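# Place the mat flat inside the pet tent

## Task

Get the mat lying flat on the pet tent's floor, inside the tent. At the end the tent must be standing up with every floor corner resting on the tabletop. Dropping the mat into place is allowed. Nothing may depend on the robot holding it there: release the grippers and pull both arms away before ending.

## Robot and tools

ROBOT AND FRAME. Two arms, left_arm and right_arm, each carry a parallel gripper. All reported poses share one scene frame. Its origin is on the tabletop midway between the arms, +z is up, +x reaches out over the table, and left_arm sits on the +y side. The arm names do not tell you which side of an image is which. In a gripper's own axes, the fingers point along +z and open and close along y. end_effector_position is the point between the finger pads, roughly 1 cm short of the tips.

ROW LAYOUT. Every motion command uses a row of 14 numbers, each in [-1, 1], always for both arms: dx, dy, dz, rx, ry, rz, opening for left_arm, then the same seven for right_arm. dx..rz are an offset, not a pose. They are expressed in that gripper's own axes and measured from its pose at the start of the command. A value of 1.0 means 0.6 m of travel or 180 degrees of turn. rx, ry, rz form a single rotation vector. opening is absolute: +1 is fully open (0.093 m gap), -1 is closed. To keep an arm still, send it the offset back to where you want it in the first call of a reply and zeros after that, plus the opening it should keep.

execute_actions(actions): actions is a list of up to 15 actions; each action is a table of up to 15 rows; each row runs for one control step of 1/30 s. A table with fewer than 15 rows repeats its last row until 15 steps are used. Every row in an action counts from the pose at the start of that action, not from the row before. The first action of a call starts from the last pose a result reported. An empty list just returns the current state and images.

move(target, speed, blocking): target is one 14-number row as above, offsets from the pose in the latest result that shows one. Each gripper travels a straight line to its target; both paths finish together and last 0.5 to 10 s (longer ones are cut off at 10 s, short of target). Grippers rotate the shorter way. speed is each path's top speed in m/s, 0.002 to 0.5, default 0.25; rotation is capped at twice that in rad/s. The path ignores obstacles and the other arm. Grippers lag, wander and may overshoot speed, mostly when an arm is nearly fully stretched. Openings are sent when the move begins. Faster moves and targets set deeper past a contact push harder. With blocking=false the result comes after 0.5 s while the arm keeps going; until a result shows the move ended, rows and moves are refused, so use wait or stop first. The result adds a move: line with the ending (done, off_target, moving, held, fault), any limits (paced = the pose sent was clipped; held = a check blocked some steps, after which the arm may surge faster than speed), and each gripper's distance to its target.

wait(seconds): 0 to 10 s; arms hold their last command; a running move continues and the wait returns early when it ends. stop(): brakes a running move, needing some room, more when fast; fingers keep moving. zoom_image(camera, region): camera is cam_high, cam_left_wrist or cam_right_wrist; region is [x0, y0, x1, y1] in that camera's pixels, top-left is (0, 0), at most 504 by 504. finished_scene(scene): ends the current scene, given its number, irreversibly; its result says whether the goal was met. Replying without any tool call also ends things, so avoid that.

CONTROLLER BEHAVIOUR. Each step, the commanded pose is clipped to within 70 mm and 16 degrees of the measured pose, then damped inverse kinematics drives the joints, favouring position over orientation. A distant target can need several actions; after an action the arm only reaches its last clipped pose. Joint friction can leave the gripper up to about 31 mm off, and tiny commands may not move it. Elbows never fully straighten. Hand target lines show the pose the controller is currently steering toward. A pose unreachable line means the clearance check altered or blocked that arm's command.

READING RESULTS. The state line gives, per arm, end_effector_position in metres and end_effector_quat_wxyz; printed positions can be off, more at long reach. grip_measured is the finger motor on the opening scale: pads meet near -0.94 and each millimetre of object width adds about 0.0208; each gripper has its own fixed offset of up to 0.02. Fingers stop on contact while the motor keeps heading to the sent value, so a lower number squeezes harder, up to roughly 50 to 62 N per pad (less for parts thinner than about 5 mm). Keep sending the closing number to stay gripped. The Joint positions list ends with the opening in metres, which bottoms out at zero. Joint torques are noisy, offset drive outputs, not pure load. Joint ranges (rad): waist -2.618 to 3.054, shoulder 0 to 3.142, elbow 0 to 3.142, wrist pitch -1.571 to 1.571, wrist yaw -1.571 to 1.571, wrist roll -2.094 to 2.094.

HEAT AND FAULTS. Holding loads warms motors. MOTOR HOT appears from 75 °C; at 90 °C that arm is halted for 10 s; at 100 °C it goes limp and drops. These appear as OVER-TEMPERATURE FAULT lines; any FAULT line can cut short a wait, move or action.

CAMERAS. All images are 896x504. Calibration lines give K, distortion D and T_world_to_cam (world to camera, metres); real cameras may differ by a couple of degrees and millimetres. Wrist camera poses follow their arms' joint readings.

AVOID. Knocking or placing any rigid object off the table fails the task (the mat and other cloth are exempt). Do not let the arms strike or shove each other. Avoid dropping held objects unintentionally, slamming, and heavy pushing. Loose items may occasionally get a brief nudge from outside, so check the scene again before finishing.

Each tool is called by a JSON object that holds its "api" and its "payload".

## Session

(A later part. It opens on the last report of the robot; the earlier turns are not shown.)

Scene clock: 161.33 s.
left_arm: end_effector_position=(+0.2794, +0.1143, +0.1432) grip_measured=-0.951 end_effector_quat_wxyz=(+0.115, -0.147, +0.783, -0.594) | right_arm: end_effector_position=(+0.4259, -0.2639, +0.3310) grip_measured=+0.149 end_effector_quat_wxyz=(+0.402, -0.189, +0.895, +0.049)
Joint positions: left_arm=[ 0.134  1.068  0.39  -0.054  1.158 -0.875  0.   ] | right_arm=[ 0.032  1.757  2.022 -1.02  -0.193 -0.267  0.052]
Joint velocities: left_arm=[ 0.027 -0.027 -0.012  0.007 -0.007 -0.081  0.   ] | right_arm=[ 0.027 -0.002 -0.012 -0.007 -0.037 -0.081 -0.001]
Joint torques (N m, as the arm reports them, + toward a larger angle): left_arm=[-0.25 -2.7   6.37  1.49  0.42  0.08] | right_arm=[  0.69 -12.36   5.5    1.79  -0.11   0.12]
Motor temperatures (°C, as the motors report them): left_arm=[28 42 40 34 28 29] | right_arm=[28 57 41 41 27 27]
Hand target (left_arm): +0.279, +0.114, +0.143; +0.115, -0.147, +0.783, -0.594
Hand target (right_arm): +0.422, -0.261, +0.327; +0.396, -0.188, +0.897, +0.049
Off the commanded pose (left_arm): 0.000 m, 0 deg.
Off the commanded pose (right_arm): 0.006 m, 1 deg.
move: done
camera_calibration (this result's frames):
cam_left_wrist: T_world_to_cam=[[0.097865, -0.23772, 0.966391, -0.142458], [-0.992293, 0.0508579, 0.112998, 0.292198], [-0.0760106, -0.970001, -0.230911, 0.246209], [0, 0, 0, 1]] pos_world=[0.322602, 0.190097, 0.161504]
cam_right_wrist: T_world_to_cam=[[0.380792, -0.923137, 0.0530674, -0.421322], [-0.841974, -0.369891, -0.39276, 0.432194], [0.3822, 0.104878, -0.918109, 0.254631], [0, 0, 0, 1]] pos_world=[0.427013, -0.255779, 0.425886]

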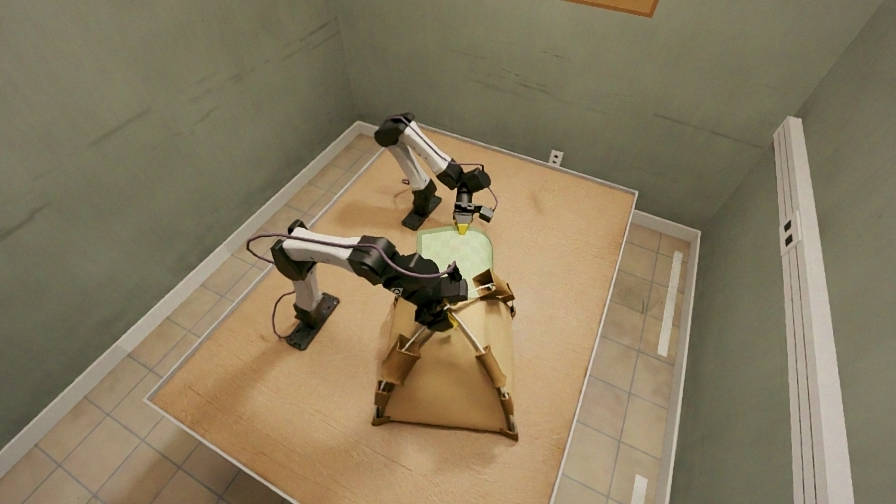

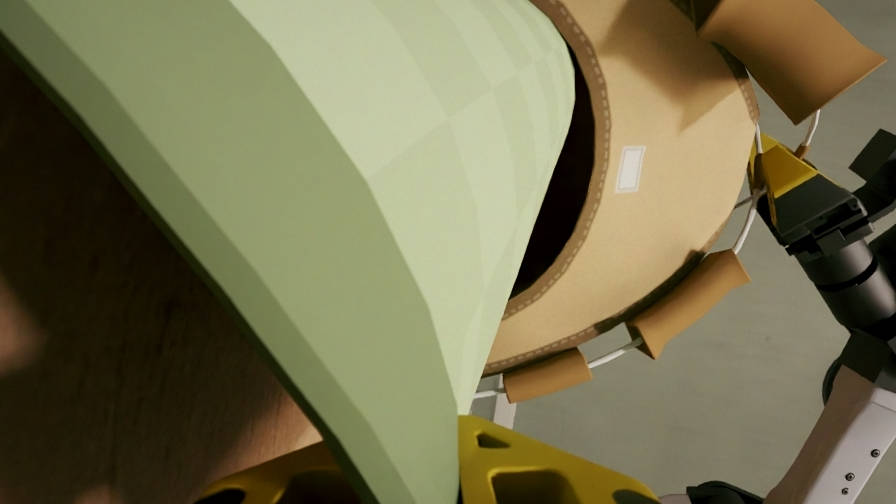

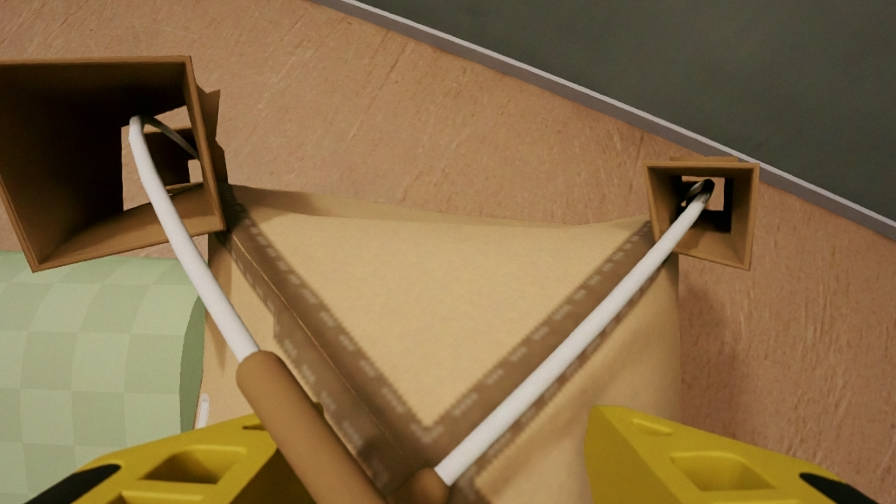

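{"api": "execute_actions", "payload": {"actions": [[[0,0,0,0,0,0,-0.97,0.012,0.001,0.011,0,0,0,0.15],[0,0,0,0,0,0,-0.97,0.020,0.002,0.018,0,0,0,0.15],[0,0,0,0,0,0,-0.97,0.028,0.002,0.026,0,0,0,0.15],[0,0,0,0,0,0,-0.97,0.036,0.003,0.033,0,0,0,0.15],[0.002,-0.003,0.010,0,0,0,-0.97,0.044,0.004,0.040,0,0,0,0.15],[0.004,-0.005,0.018,0,0,0,-0.97,0.049,0.004,0.045,0,0,0,0.15],[0.006,-0.007,0.026,0,0,0,-0.97,0.049,0.004,0.045,0,0,0,0.15],[0.008,-0.009,0.034,0,0,0,-0.97,0.049,0.004,0.045,0,0,0,0.15],[0.010,-0.012,0.042,0,0,0,-0.97,0.049,0.004,0.045,0,0,0,0.15],[0.012,-0.014,0.050,0,0,0,-0.97,0.049,0.004,0.045,0,0,0,0.15],[0.014,-0.016,0.058,0,0,0,-0.97,0.049,0.004,0.045,0,0,0,0.15],[0.016,-0.018,0.066,0,0,0,-0.97,0.049,0.004,0.045,0,0,0,0.15],[0.018,-0.020,0.074,0,0,0,-0.97,0.049,0.004,0.045,0,0,0,0.15],[0.020,-0.023,0.082,0,0,0,-0.97,0.049,0.004,0.045,0,0,0,0.15],[0.022,-0.025,0.090,0,0,0,-0.97,0.049,0.004,0.045,0,0,0,0.15]]]}}

{"api": "wait", "payload": {"seconds": 0.2}}

Scene clock: 163.67 s.
left_arm: end_effector_position=(+0.2814, +0.0681, +0.1539) grip_measured=-0.951 end_effector_quat_wxyz=(+0.114, -0.117, +0.789, -0.593) | right_arm: end_effector_position=(+0.4305, -0.2626, +0.3256) grip_measured=+0.149 end_effector_quat_wxyz=(+0.447, -0.191, +0.873, +0.045)
Joint positions: left_arm=[-0.105  1.082  0.39   0.171  0.995 -1.08   0.   ] | right_arm=[ 0.032  1.666  1.812 -0.8   -0.2   -0.267  0.052]
Joint velocities: left_arm=[-0.691  0.203 -0.007  0.725 -0.564 -0.637  0.   ] | right_arm=[ 0.007 -0.002 -0.012  0.051  0.022 -0.066  0.001]
Joint torques (N m, as the arm reports them, + toward a larger angle): left_arm=[-1.04 -1.32  4.73  1.65  0.51  0.04] | right_arm=[-0.24 -8.74  4.54  1.5  -0.12  0.06]
Motor temperatures (°C, as the motors report them): left_arm=[28 41 40 35 28 29] | right_arm=[28 58 41 41 27 27]
Hand target (left_arm): +0.284, +0.059, +0.145; +0.107, -0.142, +0.787, -0.590
Hand target (right_arm): +0.425, -0.264, +0.292; +0.401, -0.189, +0.895, +0.049
Off the commanded pose (left_arm): 0.017 m, 4 deg.
Off the commanded pose (right_arm): 0.035 m, 6 deg.
camera_calibration (this result's frames):
cam_left_wrist: T_world_to_cam=[[0.0545935, -0.256211, 0.965078, -0.150343], [-0.991532, 0.100143, 0.0826762, 0.296427], [-0.117828, -0.961419, -0.248575, 0.21793], [0, 0, 0, 1]] pos_world=[0.327803, 0.141317, 0.174757]
cam_right_wrist: T_world_to_cam=[[0.378139, -0.92219, 0.081098, -0.429323], [-0.796665, -0.368781, -0.47888, 0.443304], [0.471525, 0.116475, -0.874127, 0.198097], [0, 0, 0, 1]] pos_world=[0.422101, -0.255508, 0.420268]

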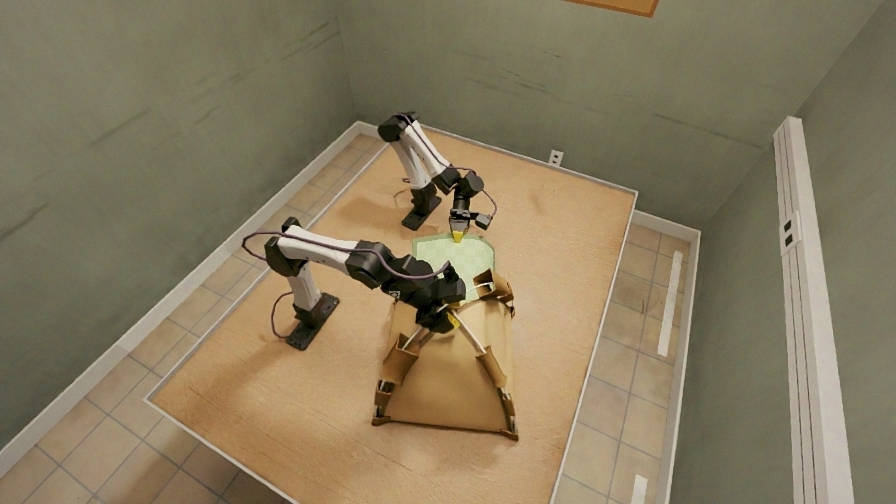

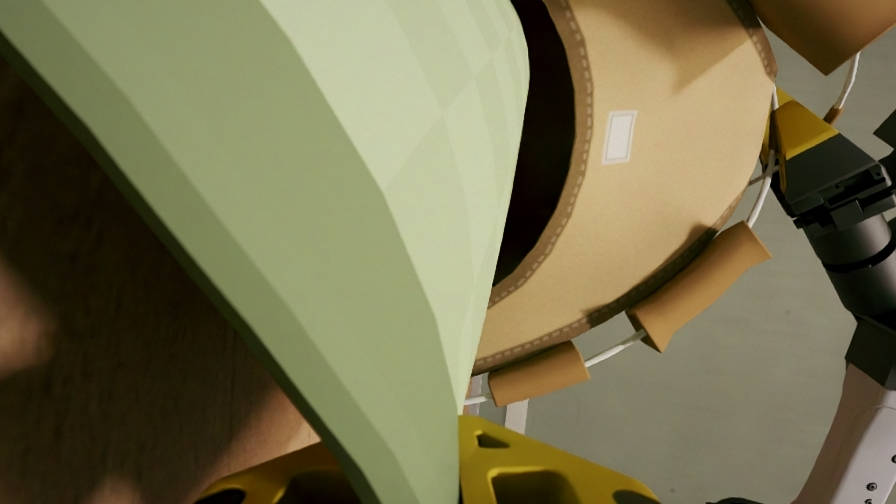

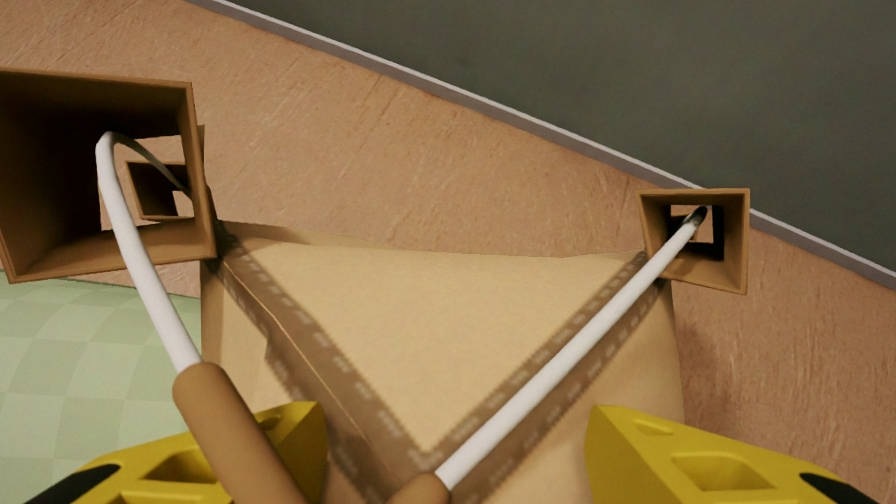

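Scene clock: 163.87 s.
left_arm: end_effector_position=(+0.2880, +0.0608, +0.1571) grip_measured=-0.951 end_effector_quat_wxyz=(+0.122, -0.126, +0.785, -0.594) | right_arm: end_effector_position=(+0.4309, -0.2626, +0.3261) grip_measured=+0.149 end_effector_quat_wxyz=(+0.448, -0.191, +0.872, +0.045)
Joint positions: left_arm=[-0.146  1.099  0.39   0.246  0.938 -1.144  0.   ] | right_arm=[ 0.032  1.666  1.812 -0.798 -0.2   -0.267  0.052]
Joint velocities: left_arm=[ 0.002  0.002 -0.012  0.154 -0.095 -0.139  0.   ] | right_arm=[-0.017  0.002  0.012  0.051 -0.022 -0.007 -0.   ]
Joint torques (N m, as the arm reports them, + toward a larger angle): left_arm=[-1.23 -1.67  4.7   1.84  0.24  0.01] | right_arm=[-0.19 -8.73  4.53  1.52 -0.12  0.07]
Motor temperatures (°C, as the motors report them): left_arm=[28 41 40 35 28 29] | right_arm=[28 58 41 41 27 27]
Hand target (left_arm): +0.284, +0.059, +0.145; +0.107, -0.142, +0.787, -0.590
Hand target (right_arm): +0.425, -0.264, +0.293; +0.402, -0.189, +0.895, +0.049
Off the commanded pose (left_arm): 0.014 m, 3 deg.
Off the commanded pose (right_arm): 0.036 m, 6 deg.
wait: 0.20 s; no rest
camera_calibration (this result's frames):
cam_left_wrist: T_world_to_cam=[[0.0575381, -0.248517, 0.966917, -0.157257], [-0.994094, 0.0750078, 0.0784338, 0.306393], [-0.0920184, -0.965719, -0.242733, 0.204388], [0, 0, 0, 1]] pos_world=[0.332439, 0.135318, 0.177634]
cam_right_wrist: T_world_to_cam=[[0.377922, -0.922204, 0.0819438, -0.429673], [-0.795386, -0.368697, -0.481065, 0.444049], [0.473853, 0.116628, -0.872847, 0.196974], [0, 0, 0, 1]] pos_world=[0.422236, -0.255499, 0.420753]

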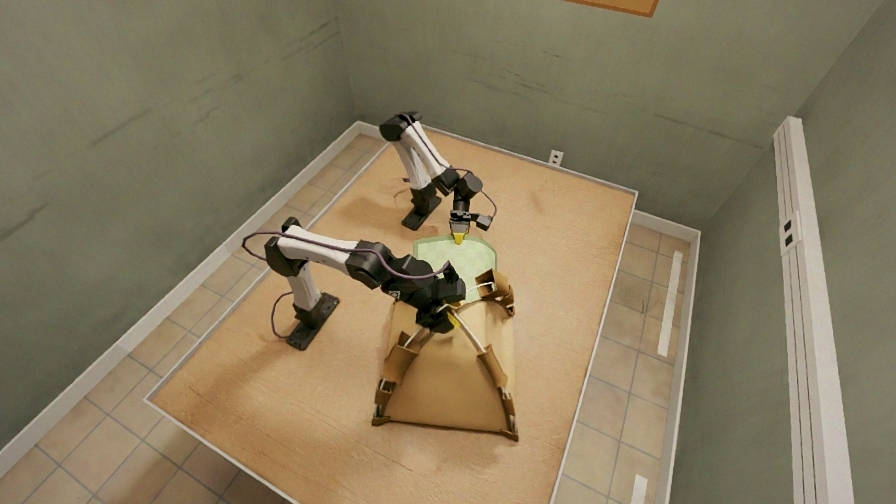

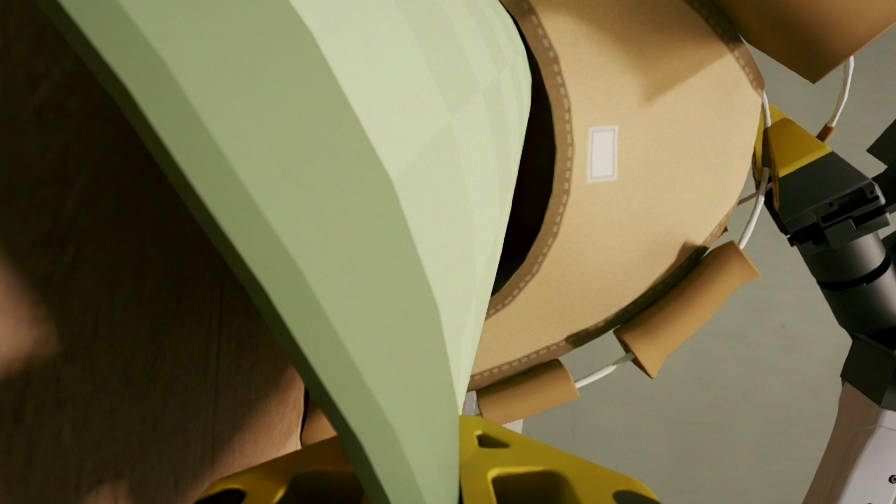

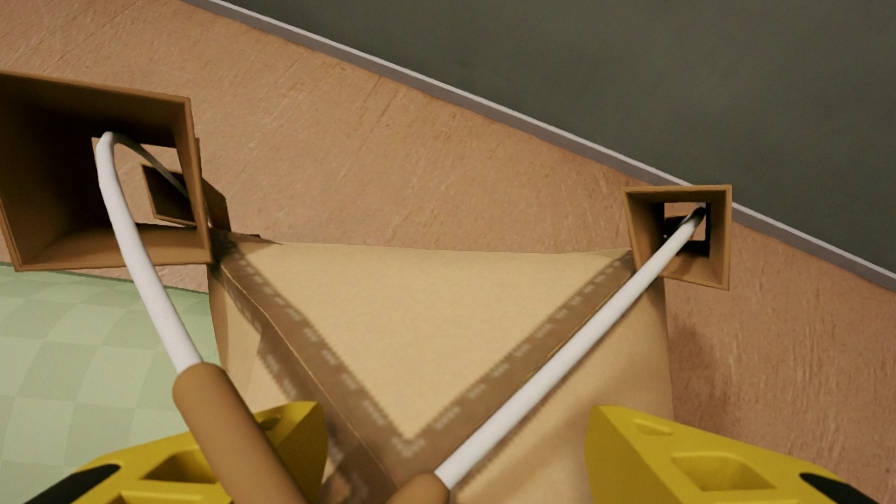

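{"api": "execute_actions", "payload": {"actions": []}}

Scene clock: 165.43 s.
left_arm: end_effector_position=(+0.2897, +0.0602, +0.1594) grip_measured=-0.951 end_effector_quat_wxyz=(+0.124, -0.130, +0.782, -0.597) | right_arm: end_effector_position=(+0.4309, -0.2623, +0.3262) grip_measured=+0.149 end_effector_quat_wxyz=(+0.448, -0.191, +0.872, +0.045)
Joint positions: left_arm=[-0.15   1.099  0.39   0.264  0.93  -1.165  0.   ] | right_arm=[ 0.032  1.666  1.812 -0.798 -0.201 -0.267  0.052]
Joint velocities: left_arm=[-0.027 -0.012 -0.012 -0.051 -0.037 -0.022  0.   ] | right_arm=[ 0.007  0.002 -0.002 -0.007 -0.022  0.007  0.001]
Joint torques (N m, as the arm reports them, + toward a larger angle): left_arm=[-0.93 -1.72  4.72  1.88  0.18  0.  ] | right_arm=[-0.2  -8.72  4.6   1.49 -0.11  0.06]
Motor temperatures (°C, as the motors report them): left_arm=[28 41 40 35 28 29] | right_arm=[28 58 41 41 27 27]
Hand target (left_arm): +0.284, +0.059, +0.145; +0.107, -0.142, +0.787, -0.590
Hand target (right_arm): +0.425, -0.264, +0.293; +0.402, -0.189, +0.895, +0.049
Off the commanded pose (left_arm): 0.017 m, 2 deg.
Off the commanded pose (right_arm): 0.036 m, 6 deg.
camera_calibration (this result's frames):
cam_left_wrist: T_world_to_cam=[[0.0606846, -0.240372, 0.968782, -0.161471], [-0.99465, 0.0667239, 0.0788603, 0.308566], [-0.0835968, -0.968385, -0.235037, 0.200964], [0, 0, 0, 1]] pos_world=[0.333514, 0.135209, 0.179331]
cam_right_wrist: T_world_to_cam=[[0.379045, -0.92182, 0.081069, -0.429523], [-0.794968, -0.369217, -0.481358, 0.443889], [0.473657, 0.118009, -0.872767, 0.19742], [0, 0, 0, 1]] pos_world=[0.422176, -0.255349, 0.420792]

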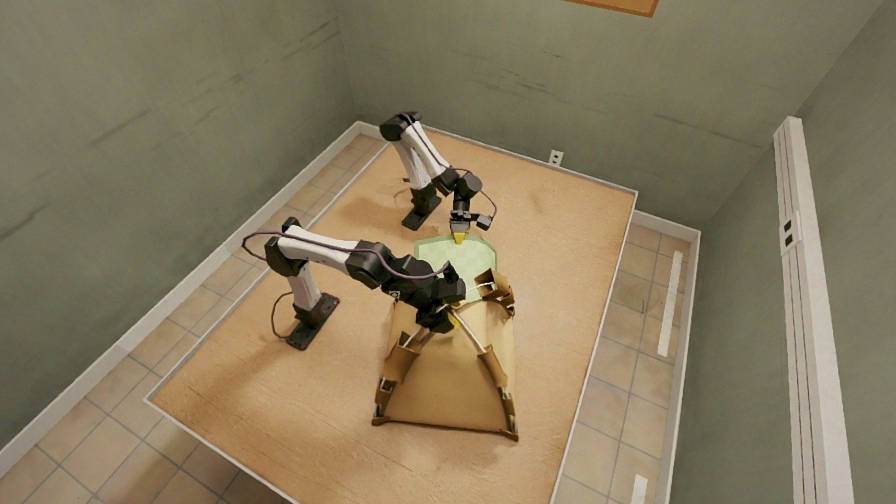

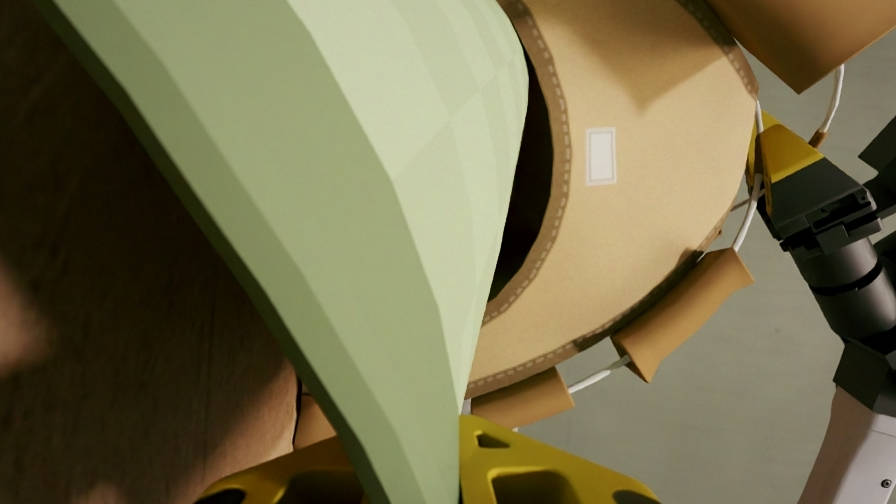

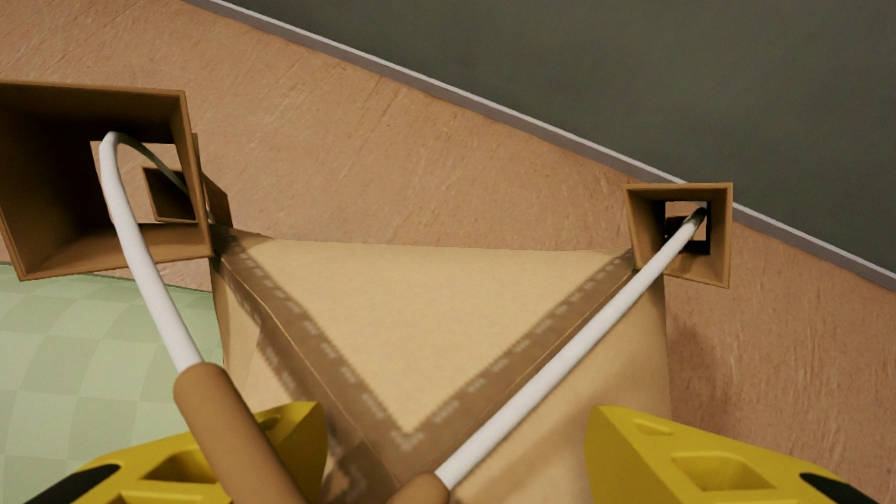

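{"api": "zoom_image", "payload": {"camera": "cam_high", "region": [350, 200, 560, 450]}}

Region (350, 200, 560, 450) of cam_high's 896x504 image, scaled by 2.016, with more detail than that image has; it fills the left 423 columns of this view, and the rest is white.

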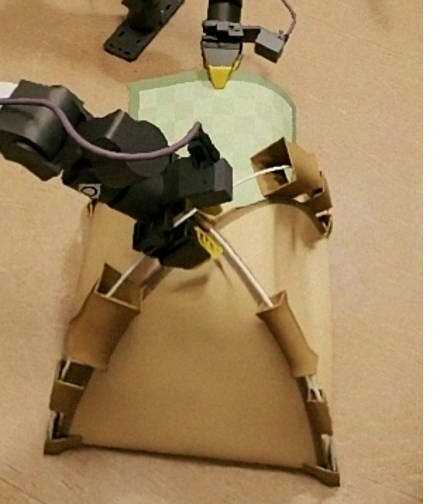

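{"api": "execute_actions", "payload": {"actions": [[[0.01,0.015,0,0,0,0,-0.97,0.045,0,0.04,0,0.03,0,0.15],[0.02,0.03,0,0,0,0,-0.97,0.045,0,0.04,0,0.03,0,0.15],[0.03,0.045,0.005,0,0,0,-0.97,0.045,0,0.04,0,0.03,0,0.15],[0.04,0.06,0.01,0,0,0,-0.97,0.045,0,0.04,0,0.03,0,0.15],[0.045,0.07,0.015,0,0,0,-0.97,0.045,0,0.04,0,0.03,0,0.15]]]}}

Scene clock: 169.90 s.
left_arm: end_effector_position=(+0.2725, +0.0571, +0.1236) grip_measured=-0.951 end_effector_quat_wxyz=(+0.141, -0.133, +0.780, -0.594) | right_arm: end_effector_position=(+0.4320, -0.2632, +0.3272) grip_measured=+0.149 end_effector_quat_wxyz=(+0.451, -0.194, +0.870, +0.040)
Joint positions: left_arm=[-0.206  1.124  0.213  0.516  0.852 -1.202  0.   ] | right_arm=[ 0.032  1.666  1.812 -0.792 -0.195 -0.275  0.052]
Joint velocities: left_arm=[ 0.007 -0.002  0.007  0.242 -0.037 -0.066  0.   ] | right_arm=[ 0.002  0.002 -0.002 -0.066 -0.022 -0.051  0.   ]
Joint torques (N m, as the arm reports them, + toward a larger angle): left_arm=[-1.42 -1.19  4.64  1.78  0.35  0.01] | right_arm=[ 0.38 -6.8   5.34  1.64  0.07  0.  ]
Motor temperatures (°C, as the motors report them): left_arm=[28 40 40 35 28 29] | right_arm=[28 57 41 40 27 27]
Hand target (left_arm): +0.265, +0.053, +0.116; +0.124, -0.131, +0.782, -0.596
Hand target (right_arm): +0.433, -0.264, +0.291; +0.406, -0.194, +0.892, +0.035
Off the commanded pose (left_arm): 0.011 m, 2 deg.
Off the commanded pose (right_arm): 0.037 m, 6 deg.
camera_calibration (this result's frames):
cam_left_wrist: T_world_to_cam=[[0.0443805, -0.243999, 0.968759, -0.121767], [-0.997571, 0.0412889, 0.0560997, 0.299502], [-0.0536873, -0.968896, -0.241574, 0.180809], [0, 0, 0, 1]] pos_world=[0.313885, 0.133108, 0.144839]
cam_right_wrist: T_world_to_cam=[[0.378894, -0.920725, 0.0932932, -0.434475], [-0.79063, -0.374445, -0.484454, 0.442702], [0.480982, 0.109796, -0.869828, 0.191633], [0, 0, 0, 1]] pos_world=[0.422462, -0.255305, 0.42169]

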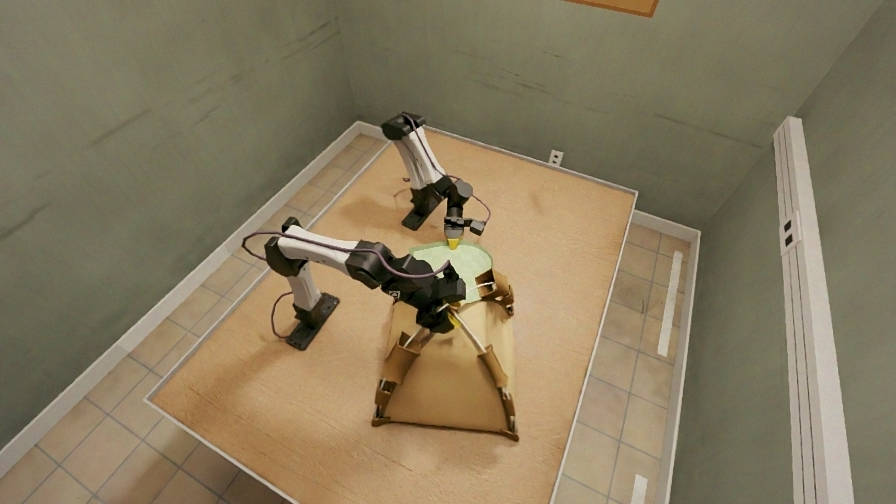

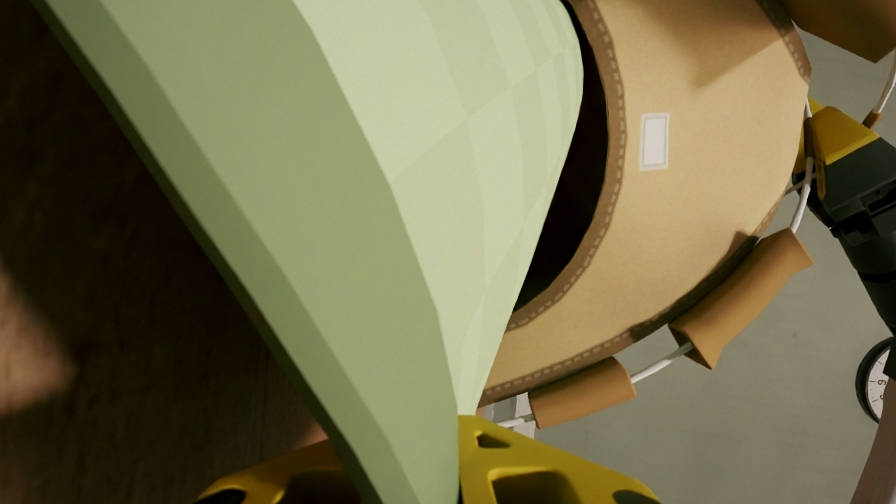

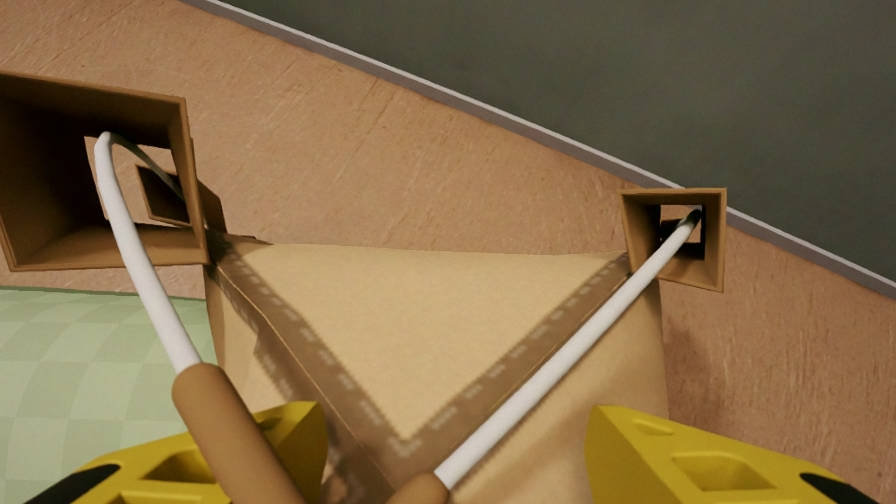

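{"api": "execute_actions", "payload": {"actions": [[[0,-0.002,0.01,0,0,0,-0.97,0.045,0,0.04,0,0.03,0,0.15],[0,-0.004,0.02,0,0,0,-0.97,0.045,0,0.04,0,0.03,0,0.15],[0,-0.006,0.03,0,0,0,-0.97,0.045,0,0.04,0,0.03,0,0.15],[0,-0.008,0.04,0,0,0,-0.97,0.045,0,0.04,0,0.03,0,0.15],[0,-0.01,0.05,0,0,0,-0.97,0.045,0,0.04,0,0.03,0,0.15],[0,-0.012,0.06,0,0,0,-0.97,0.045,0,0.04,0,0.03,0,0.15],[0,-0.014,0.07,0,0,0,-0.97,0.045,0,0.04,0,0.03,0,0.15],[0,-0.016,0.08,0,0,0,-0.97,0.045,0,0.04,0,0.03,0,0.15],[0,-0.018,0.09,0,0,0,-0.97,0.045,0,0.04,0,0.03,0,0.15],[0,-0.02,0.1,0,0,0,-0.97,0.045,0,0.04,0,0.03,0,0.15]]]}}

Scene clock: 171.30 s.
left_arm: end_effector_position=(+0.2926, +0.0081, +0.1142) grip_measured=-0.951 end_effector_quat_wxyz=(+0.140, -0.137, +0.785, -0.588) | right_arm: end_effector_position=(+0.4348, -0.2674, +0.3293) grip_measured=+0.149 end_effector_quat_wxyz=(+0.456, -0.194, +0.868, +0.025)
Joint positions: left_arm=[-0.411  1.386  0.302  0.739  0.652 -1.295  0.   ] | right_arm=[ 0.032  1.666  1.812 -0.778 -0.169 -0.288  0.052]
Joint velocities: left_arm=[-0.032  0.1    0.007  0.256 -0.125 -0.081  0.   ] | right_arm=[-0.017 -0.012 -0.007 -0.007 -0.007 -0.022 -0.001]
Joint torques (N m, as the arm reports them, + toward a larger angle): left_arm=[-1.6  -3.2   6.93  1.89  0.26  0.03] | right_arm=[ 0.39 -6.76  5.51  1.58 -0.14  0.04]
Motor temperatures (°C, as the motors report them): left_arm=[28 40 40 36 28 29] | right_arm=[28 57 41 40 27 27]
Hand target (left_arm): +0.295, +0.000, +0.119; +0.140, -0.134, +0.780, -0.595
Hand target (right_arm): +0.435, -0.266, +0.292; +0.409, -0.196, +0.890, +0.030
Off the commanded pose (left_arm): 0.010 m, 1 deg.
Off the commanded pose (right_arm): 0.038 m, 6 deg.
camera_calibration (this result's frames):
cam_left_wrist: T_world_to_cam=[[0.0546891, -0.256849, 0.964903, -0.128012], [-0.997216, 0.0350138, 0.0658409, 0.320945], [-0.0506961, -0.965817, -0.254219, 0.132734], [0, 0, 0, 1]] pos_world=[0.333781, 0.0840793, 0.136132]
cam_right_wrist: T_world_to_cam=[[0.364559, -0.923066, 0.122666, -0.44366], [-0.787248, -0.375879, -0.488831, 0.443976], [0.49733, 0.0816393, -0.863711, 0.175896], [0, 0, 0, 1]] pos_world=[0.423781, -0.257006, 0.423374]

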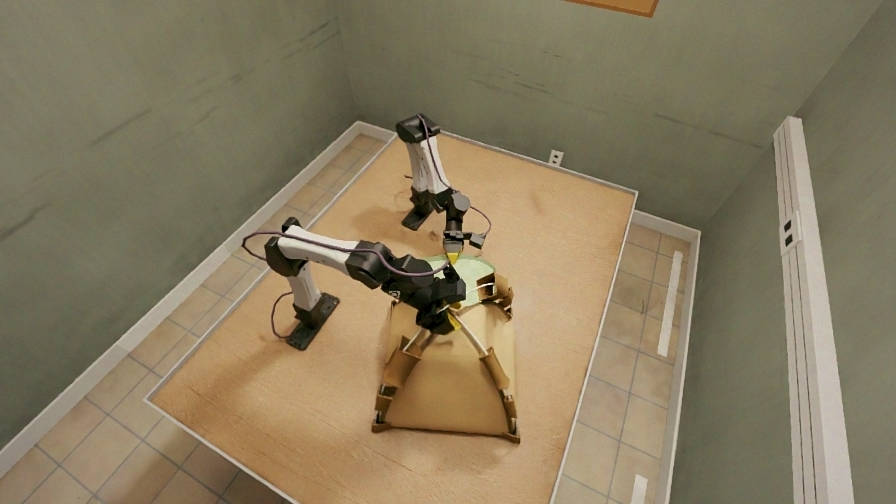

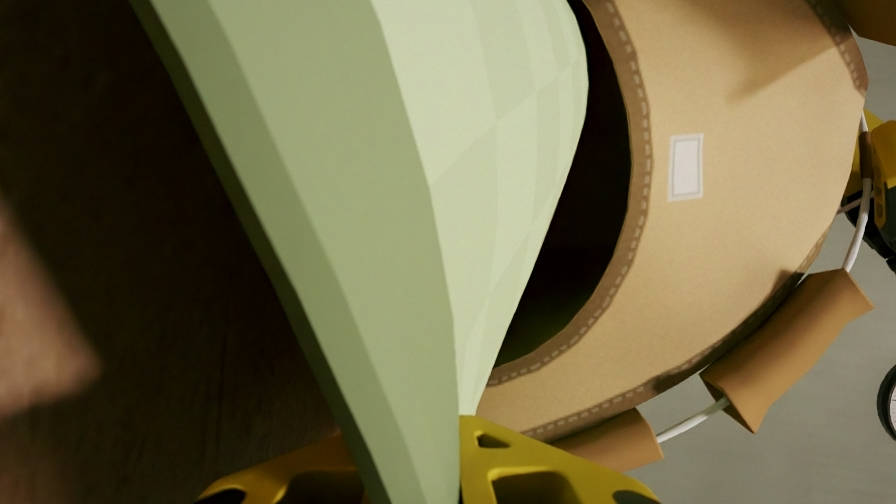

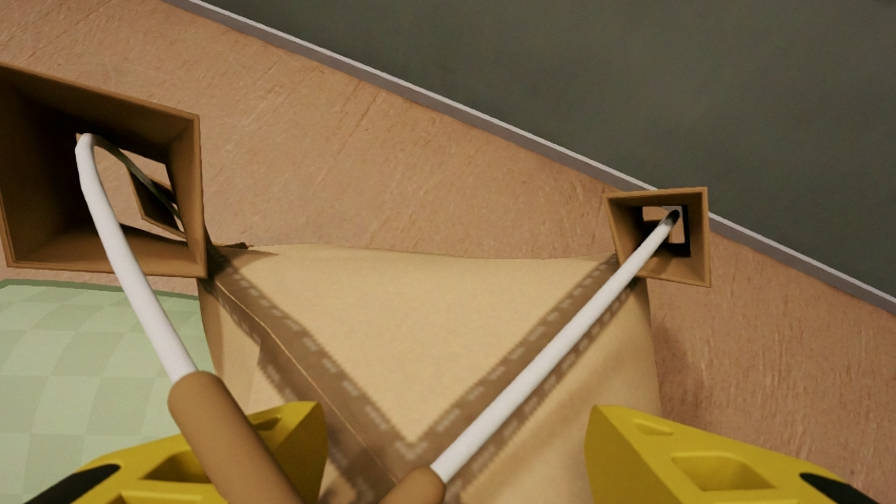

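{"api": "execute_actions", "payload": {"actions": [[[0,-0.012,0,0.004,0,0,-0.97,0.052,0.028,0.026,-0.015,0.03,0,0.15],[0,-0.024,0,0.008,0,0,-0.97,0.052,0.028,0.026,-0.015,0.03,0,0.15],[-0.002,-0.036,0.004,0.012,0,0,-0.97,0.052,0.028,0.026,-0.015,0.03,0,0.15],[-0.003,-0.045,0.01,0.016,0,0,-0.97,0.052,0.028,0.026,-0.015,0.03,0,0.15],[-0.004,-0.05,0.018,0.02,0,0,-0.97,0.052,0.028,0.026,-0.015,0.03,0,0.15],[-0.005,-0.054,0.026,0.02,0,0,-0.97,0.052,0.028,0.026,-0.015,0.03,0,0.15],[-0.006,-0.057,0.034,0.02,0,0,-0.97,0.052,0.028,0.026,-0.015,0.03,0,0.15],[-0.007,-0.06,0.042,0.02,0,0,-0.97,0.052,0.028,0.026,-0.015,0.03,0,0.15],[-0.008,-0.063,0.05,0.02,0,0,-0.97,0.052,0.028,0.026,-0.015,0.03,0,0.15],[-0.009,-0.066,0.058,0.02,0,0,-0.97,0.052,0.028,0.026,-0.015,0.03,0,0.15],[-0.01,-0.069,0.066,0.02,0,0,-0.97,0.052,0.028,0.026,-0.015,0.03,0,0.15],[-0.012,-0.072,0.075,0.02,0,0,-0.97,0.052,0.028,0.026,-0.015,0.03,0,0.15]]]}}

Scene clock: 174.67 s.
left_arm: end_effector_position=(+0.3150, -0.0348, +0.1446) grip_measured=-0.951 end_effector_quat_wxyz=(+0.148, -0.125, +0.765, -0.614) | right_arm: end_effector_position=(+0.4351, -0.2668, +0.3288) grip_measured=+0.149 end_effector_quat_wxyz=(+0.461, -0.196, +0.865, +0.023)
Joint positions: left_arm=[-0.512  1.496  0.459  0.795  0.575 -1.362  0.   ] | right_arm=[ 0.034  1.658  1.792 -0.756 -0.167 -0.293  0.052]
Joint velocities: left_arm=[-0.071  0.188  0.129 -0.037 -0.139 -0.022  0.   ] | right_arm=[-0.017  0.007 -0.007  0.007  0.066 -0.066 -0.   ]
Joint torques (N m, as the arm reports them, + toward a larger angle): left_arm=[-0.78 -4.96  6.73  1.93  0.11  0.  ] | right_arm=[ 1.35 -9.18  4.59  1.4  -0.2   0.03]
Motor temperatures (°C, as the motors report them): left_arm=[28 39 40 36 28 29] | right_arm=[28 57 41 40 27 27]
Hand target (left_arm): +0.319, -0.040, +0.143; +0.144, -0.133, +0.766, -0.613
Hand target (right_arm): +0.425, -0.259, +0.294; +0.410, -0.206, +0.888, +0.035
Off the commanded pose (left_arm): 0.007 m, 1 deg.
Off the commanded pose (right_arm): 0.038 m, 7 deg.
camera_calibration (this result's frames):
cam_left_wrist: T_world_to_cam=[[0.0133354, -0.200189, 0.979667, -0.156744], [-0.998559, 0.0482768, 0.0234576, 0.349804], [-0.0519911, -0.978567, -0.199257, 0.0921276], [0, 0, 0, 1]] pos_world=[0.356179, 0.0418871, 0.163709]
cam_right_wrist: T_world_to_cam=[[0.365899, -0.921455, 0.130528, -0.445876], [-0.780515, -0.380224, -0.496212, 0.442502], [0.506867, 0.0796847, -0.858333, 0.168836], [0, 0, 0, 1]] pos_world=[0.422948, -0.256059, 0.422691]

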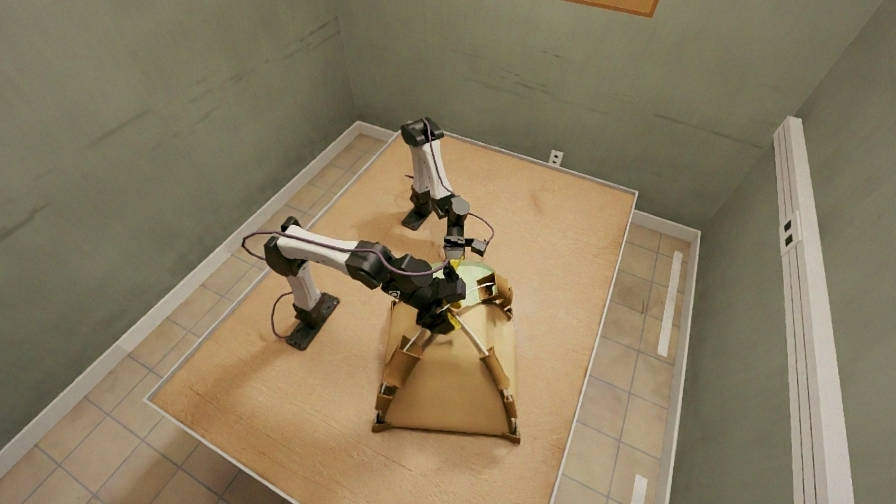

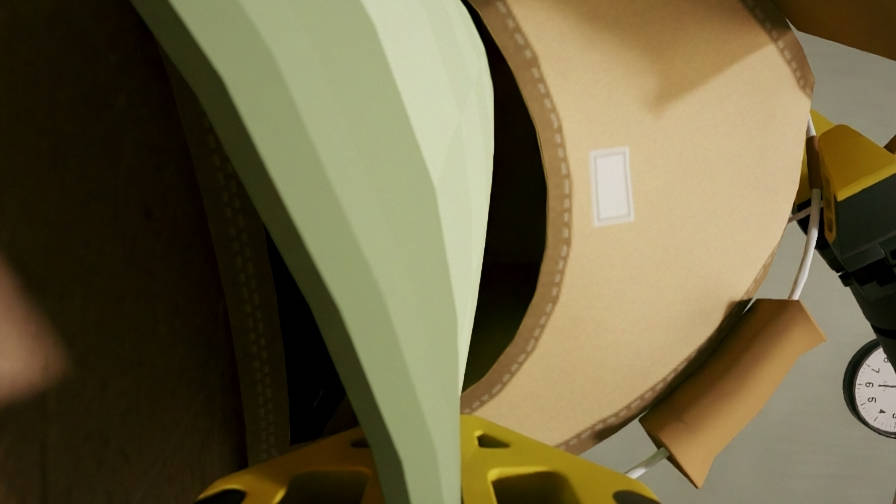

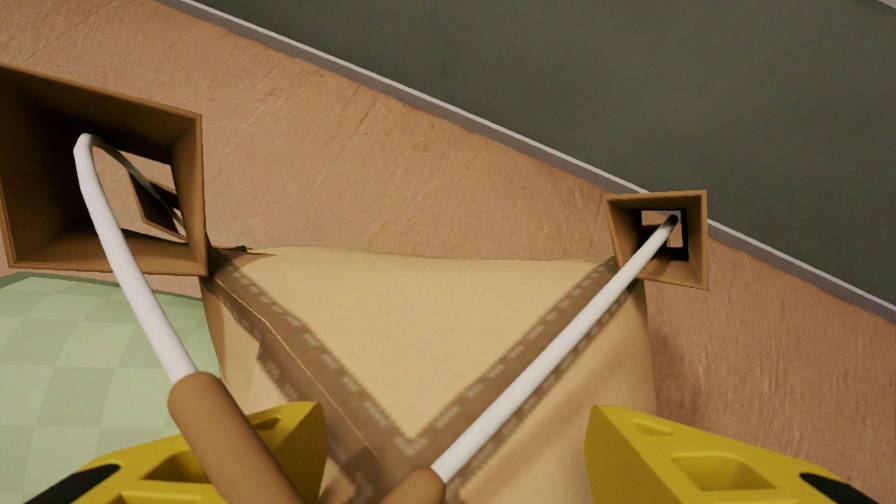

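{"api": "execute_actions", "payload": {"actions": [[[0,-0.001,0.012,0,0,0,-0.97,0.052,0.028,0.026,-0.015,0.03,0,0.15],[0,-0.001,0.02,0,0,0,-0.97,0.052,0.028,0.026,-0.015,0.03,0,0.15],[0,-0.002,0.028,0,0,0,-0.97,0.052,0.028,0.026,-0.015,0.03,0,0.15],[0,-0.002,0.036,0,0,0,-0.97,0.052,0.028,0.026,-0.015,0.03,0,0.15],[0,-0.003,0.044,0,0,0,-0.97,0.052,0.028,0.026,-0.015,0.03,0,0.15],[0,-0.003,0.052,0,0,0,-0.97,0.052,0.028,0.026,-0.015,0.03,0,0.15],[0,-0.004,0.06,0,0,0,-0.97,0.052,0.028,0.026,-0.015,0.03,0,0.15],[0,-0.005,0.068,0,0,0,-0.97,0.052,0.028,0.026,-0.015,0.03,0,0.15],[0,-0.005,0.076,0,0,0,-0.97,0.052,0.028,0.026,-0.015,0.03,0,0.15],[0,-0.006,0.084,0,0,0,-0.97,0.052,0.028,0.026,-0.015,0.03,0,0.15],[0,-0.007,0.092,0,0,0,-0.97,0.052,0.028,0.026,-0.015,0.03,0,0.15],[0,-0.007,0.1,0,0,0,-0.97,0.052,0.028,0.026,-0.015,0.03,0,0.15]]]}}

Scene clock: 179.10 s.
left_arm: end_effector_position=(+0.3351, -0.0829, +0.1393) grip_measured=-0.951 end_effector_quat_wxyz=(+0.152, -0.119, +0.762, -0.618) | right_arm: end_effector_position=(+0.4353, -0.2657, +0.3291) grip_measured=+0.149 end_effector_quat_wxyz=(+0.466, -0.199, +0.862, +0.021)
Joint positions: left_arm=[-0.609  1.696  0.613  0.867  0.486 -1.382  0.   ] | right_arm=[ 0.037  1.65   1.775 -0.735 -0.167 -0.297  0.052]
Joint velocities: left_arm=[-0.007  0.085  0.09   0.022 -0.095 -0.051  0.   ] | right_arm=[ 0.012  0.007 -0.017  0.022  0.007  0.007  0.   ]
Joint torques (N m, as the arm reports them, + toward a larger angle): left_arm=[-1.18 -6.5   6.78  1.94 -0.04  0.  ] | right_arm=[ 1.31 -9.07  4.53  1.41 -0.21  0.04]
Motor temperatures (°C, as the motors report them): left_arm=[28 39 41 37 28 29] | right_arm=[28 57 41 40 27 27]
Hand target (left_arm): +0.338, -0.089, +0.135; +0.148, -0.126, +0.765, -0.615
Hand target (right_arm): +0.425, -0.258, +0.294; +0.414, -0.208, +0.885, +0.033
Off the commanded pose (left_arm): 0.008 m, 1 deg.
Off the commanded pose (right_arm): 0.039 m, 7 deg.
camera_calibration (this result's frames):
cam_left_wrist: T_world_to_cam=[[-0.00213473, -0.193607, 0.981077, -0.155893], [-0.998463, 0.0547376, 0.00862945, 0.374929], [-0.0553725, -0.979551, -0.193427, 0.0452913], [0, 0, 0, 1]] pos_world=[0.376528, -0.00633951, 0.158468]
cam_right_wrist: T_world_to_cam=[[0.368213, -0.919485, 0.137717, -0.447901], [-0.772465, -0.384984, -0.505061, 0.441394], [0.517415, 0.0795882, -0.852026, 0.162223], [0, 0, 0, 1]] pos_world=[0.421948, -0.25482, 0.422832]

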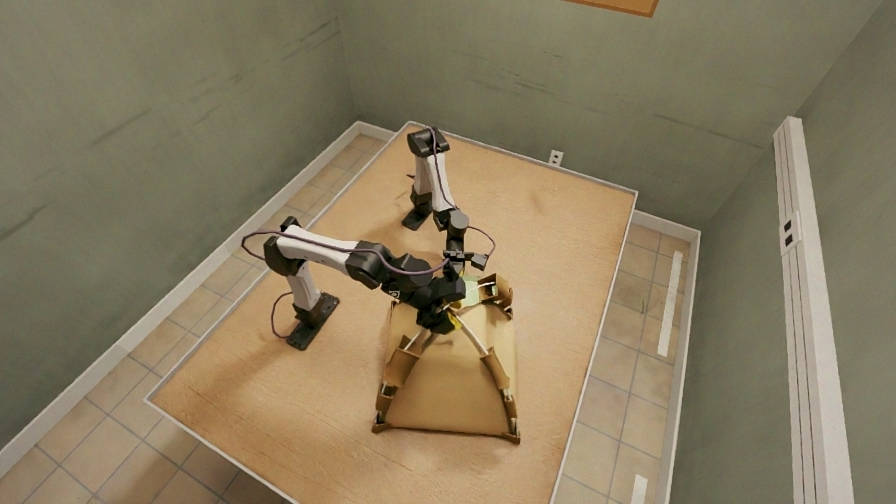

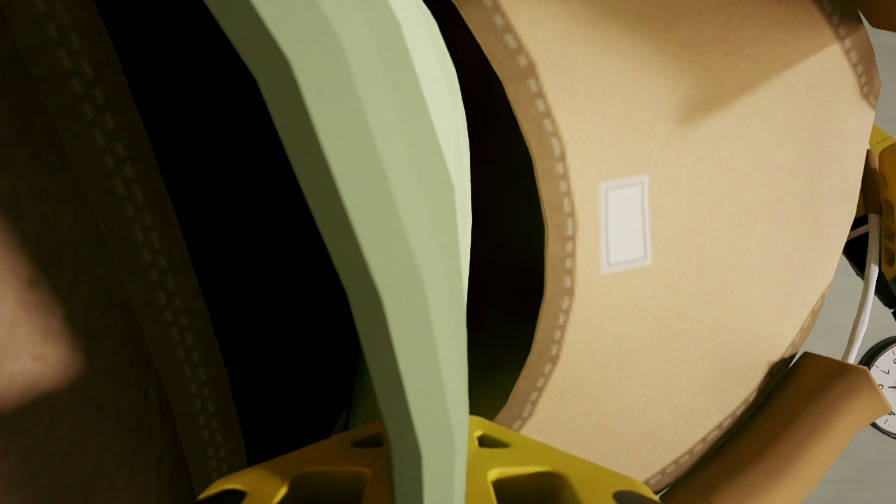

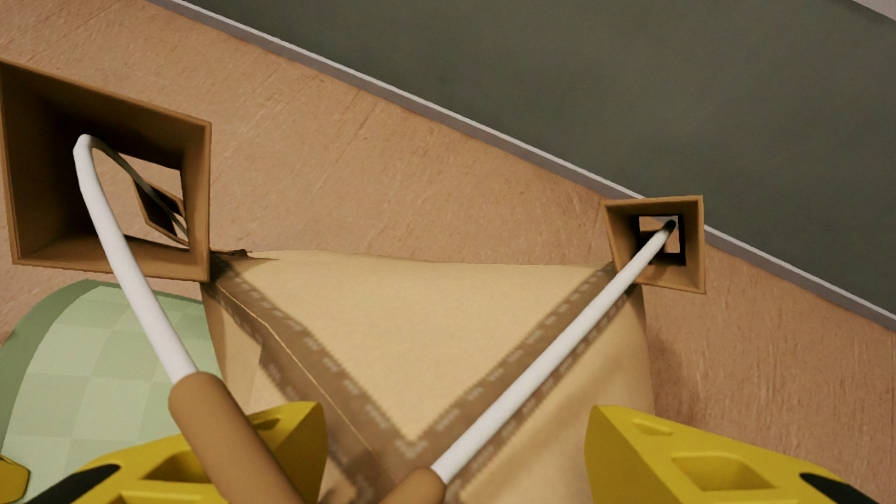

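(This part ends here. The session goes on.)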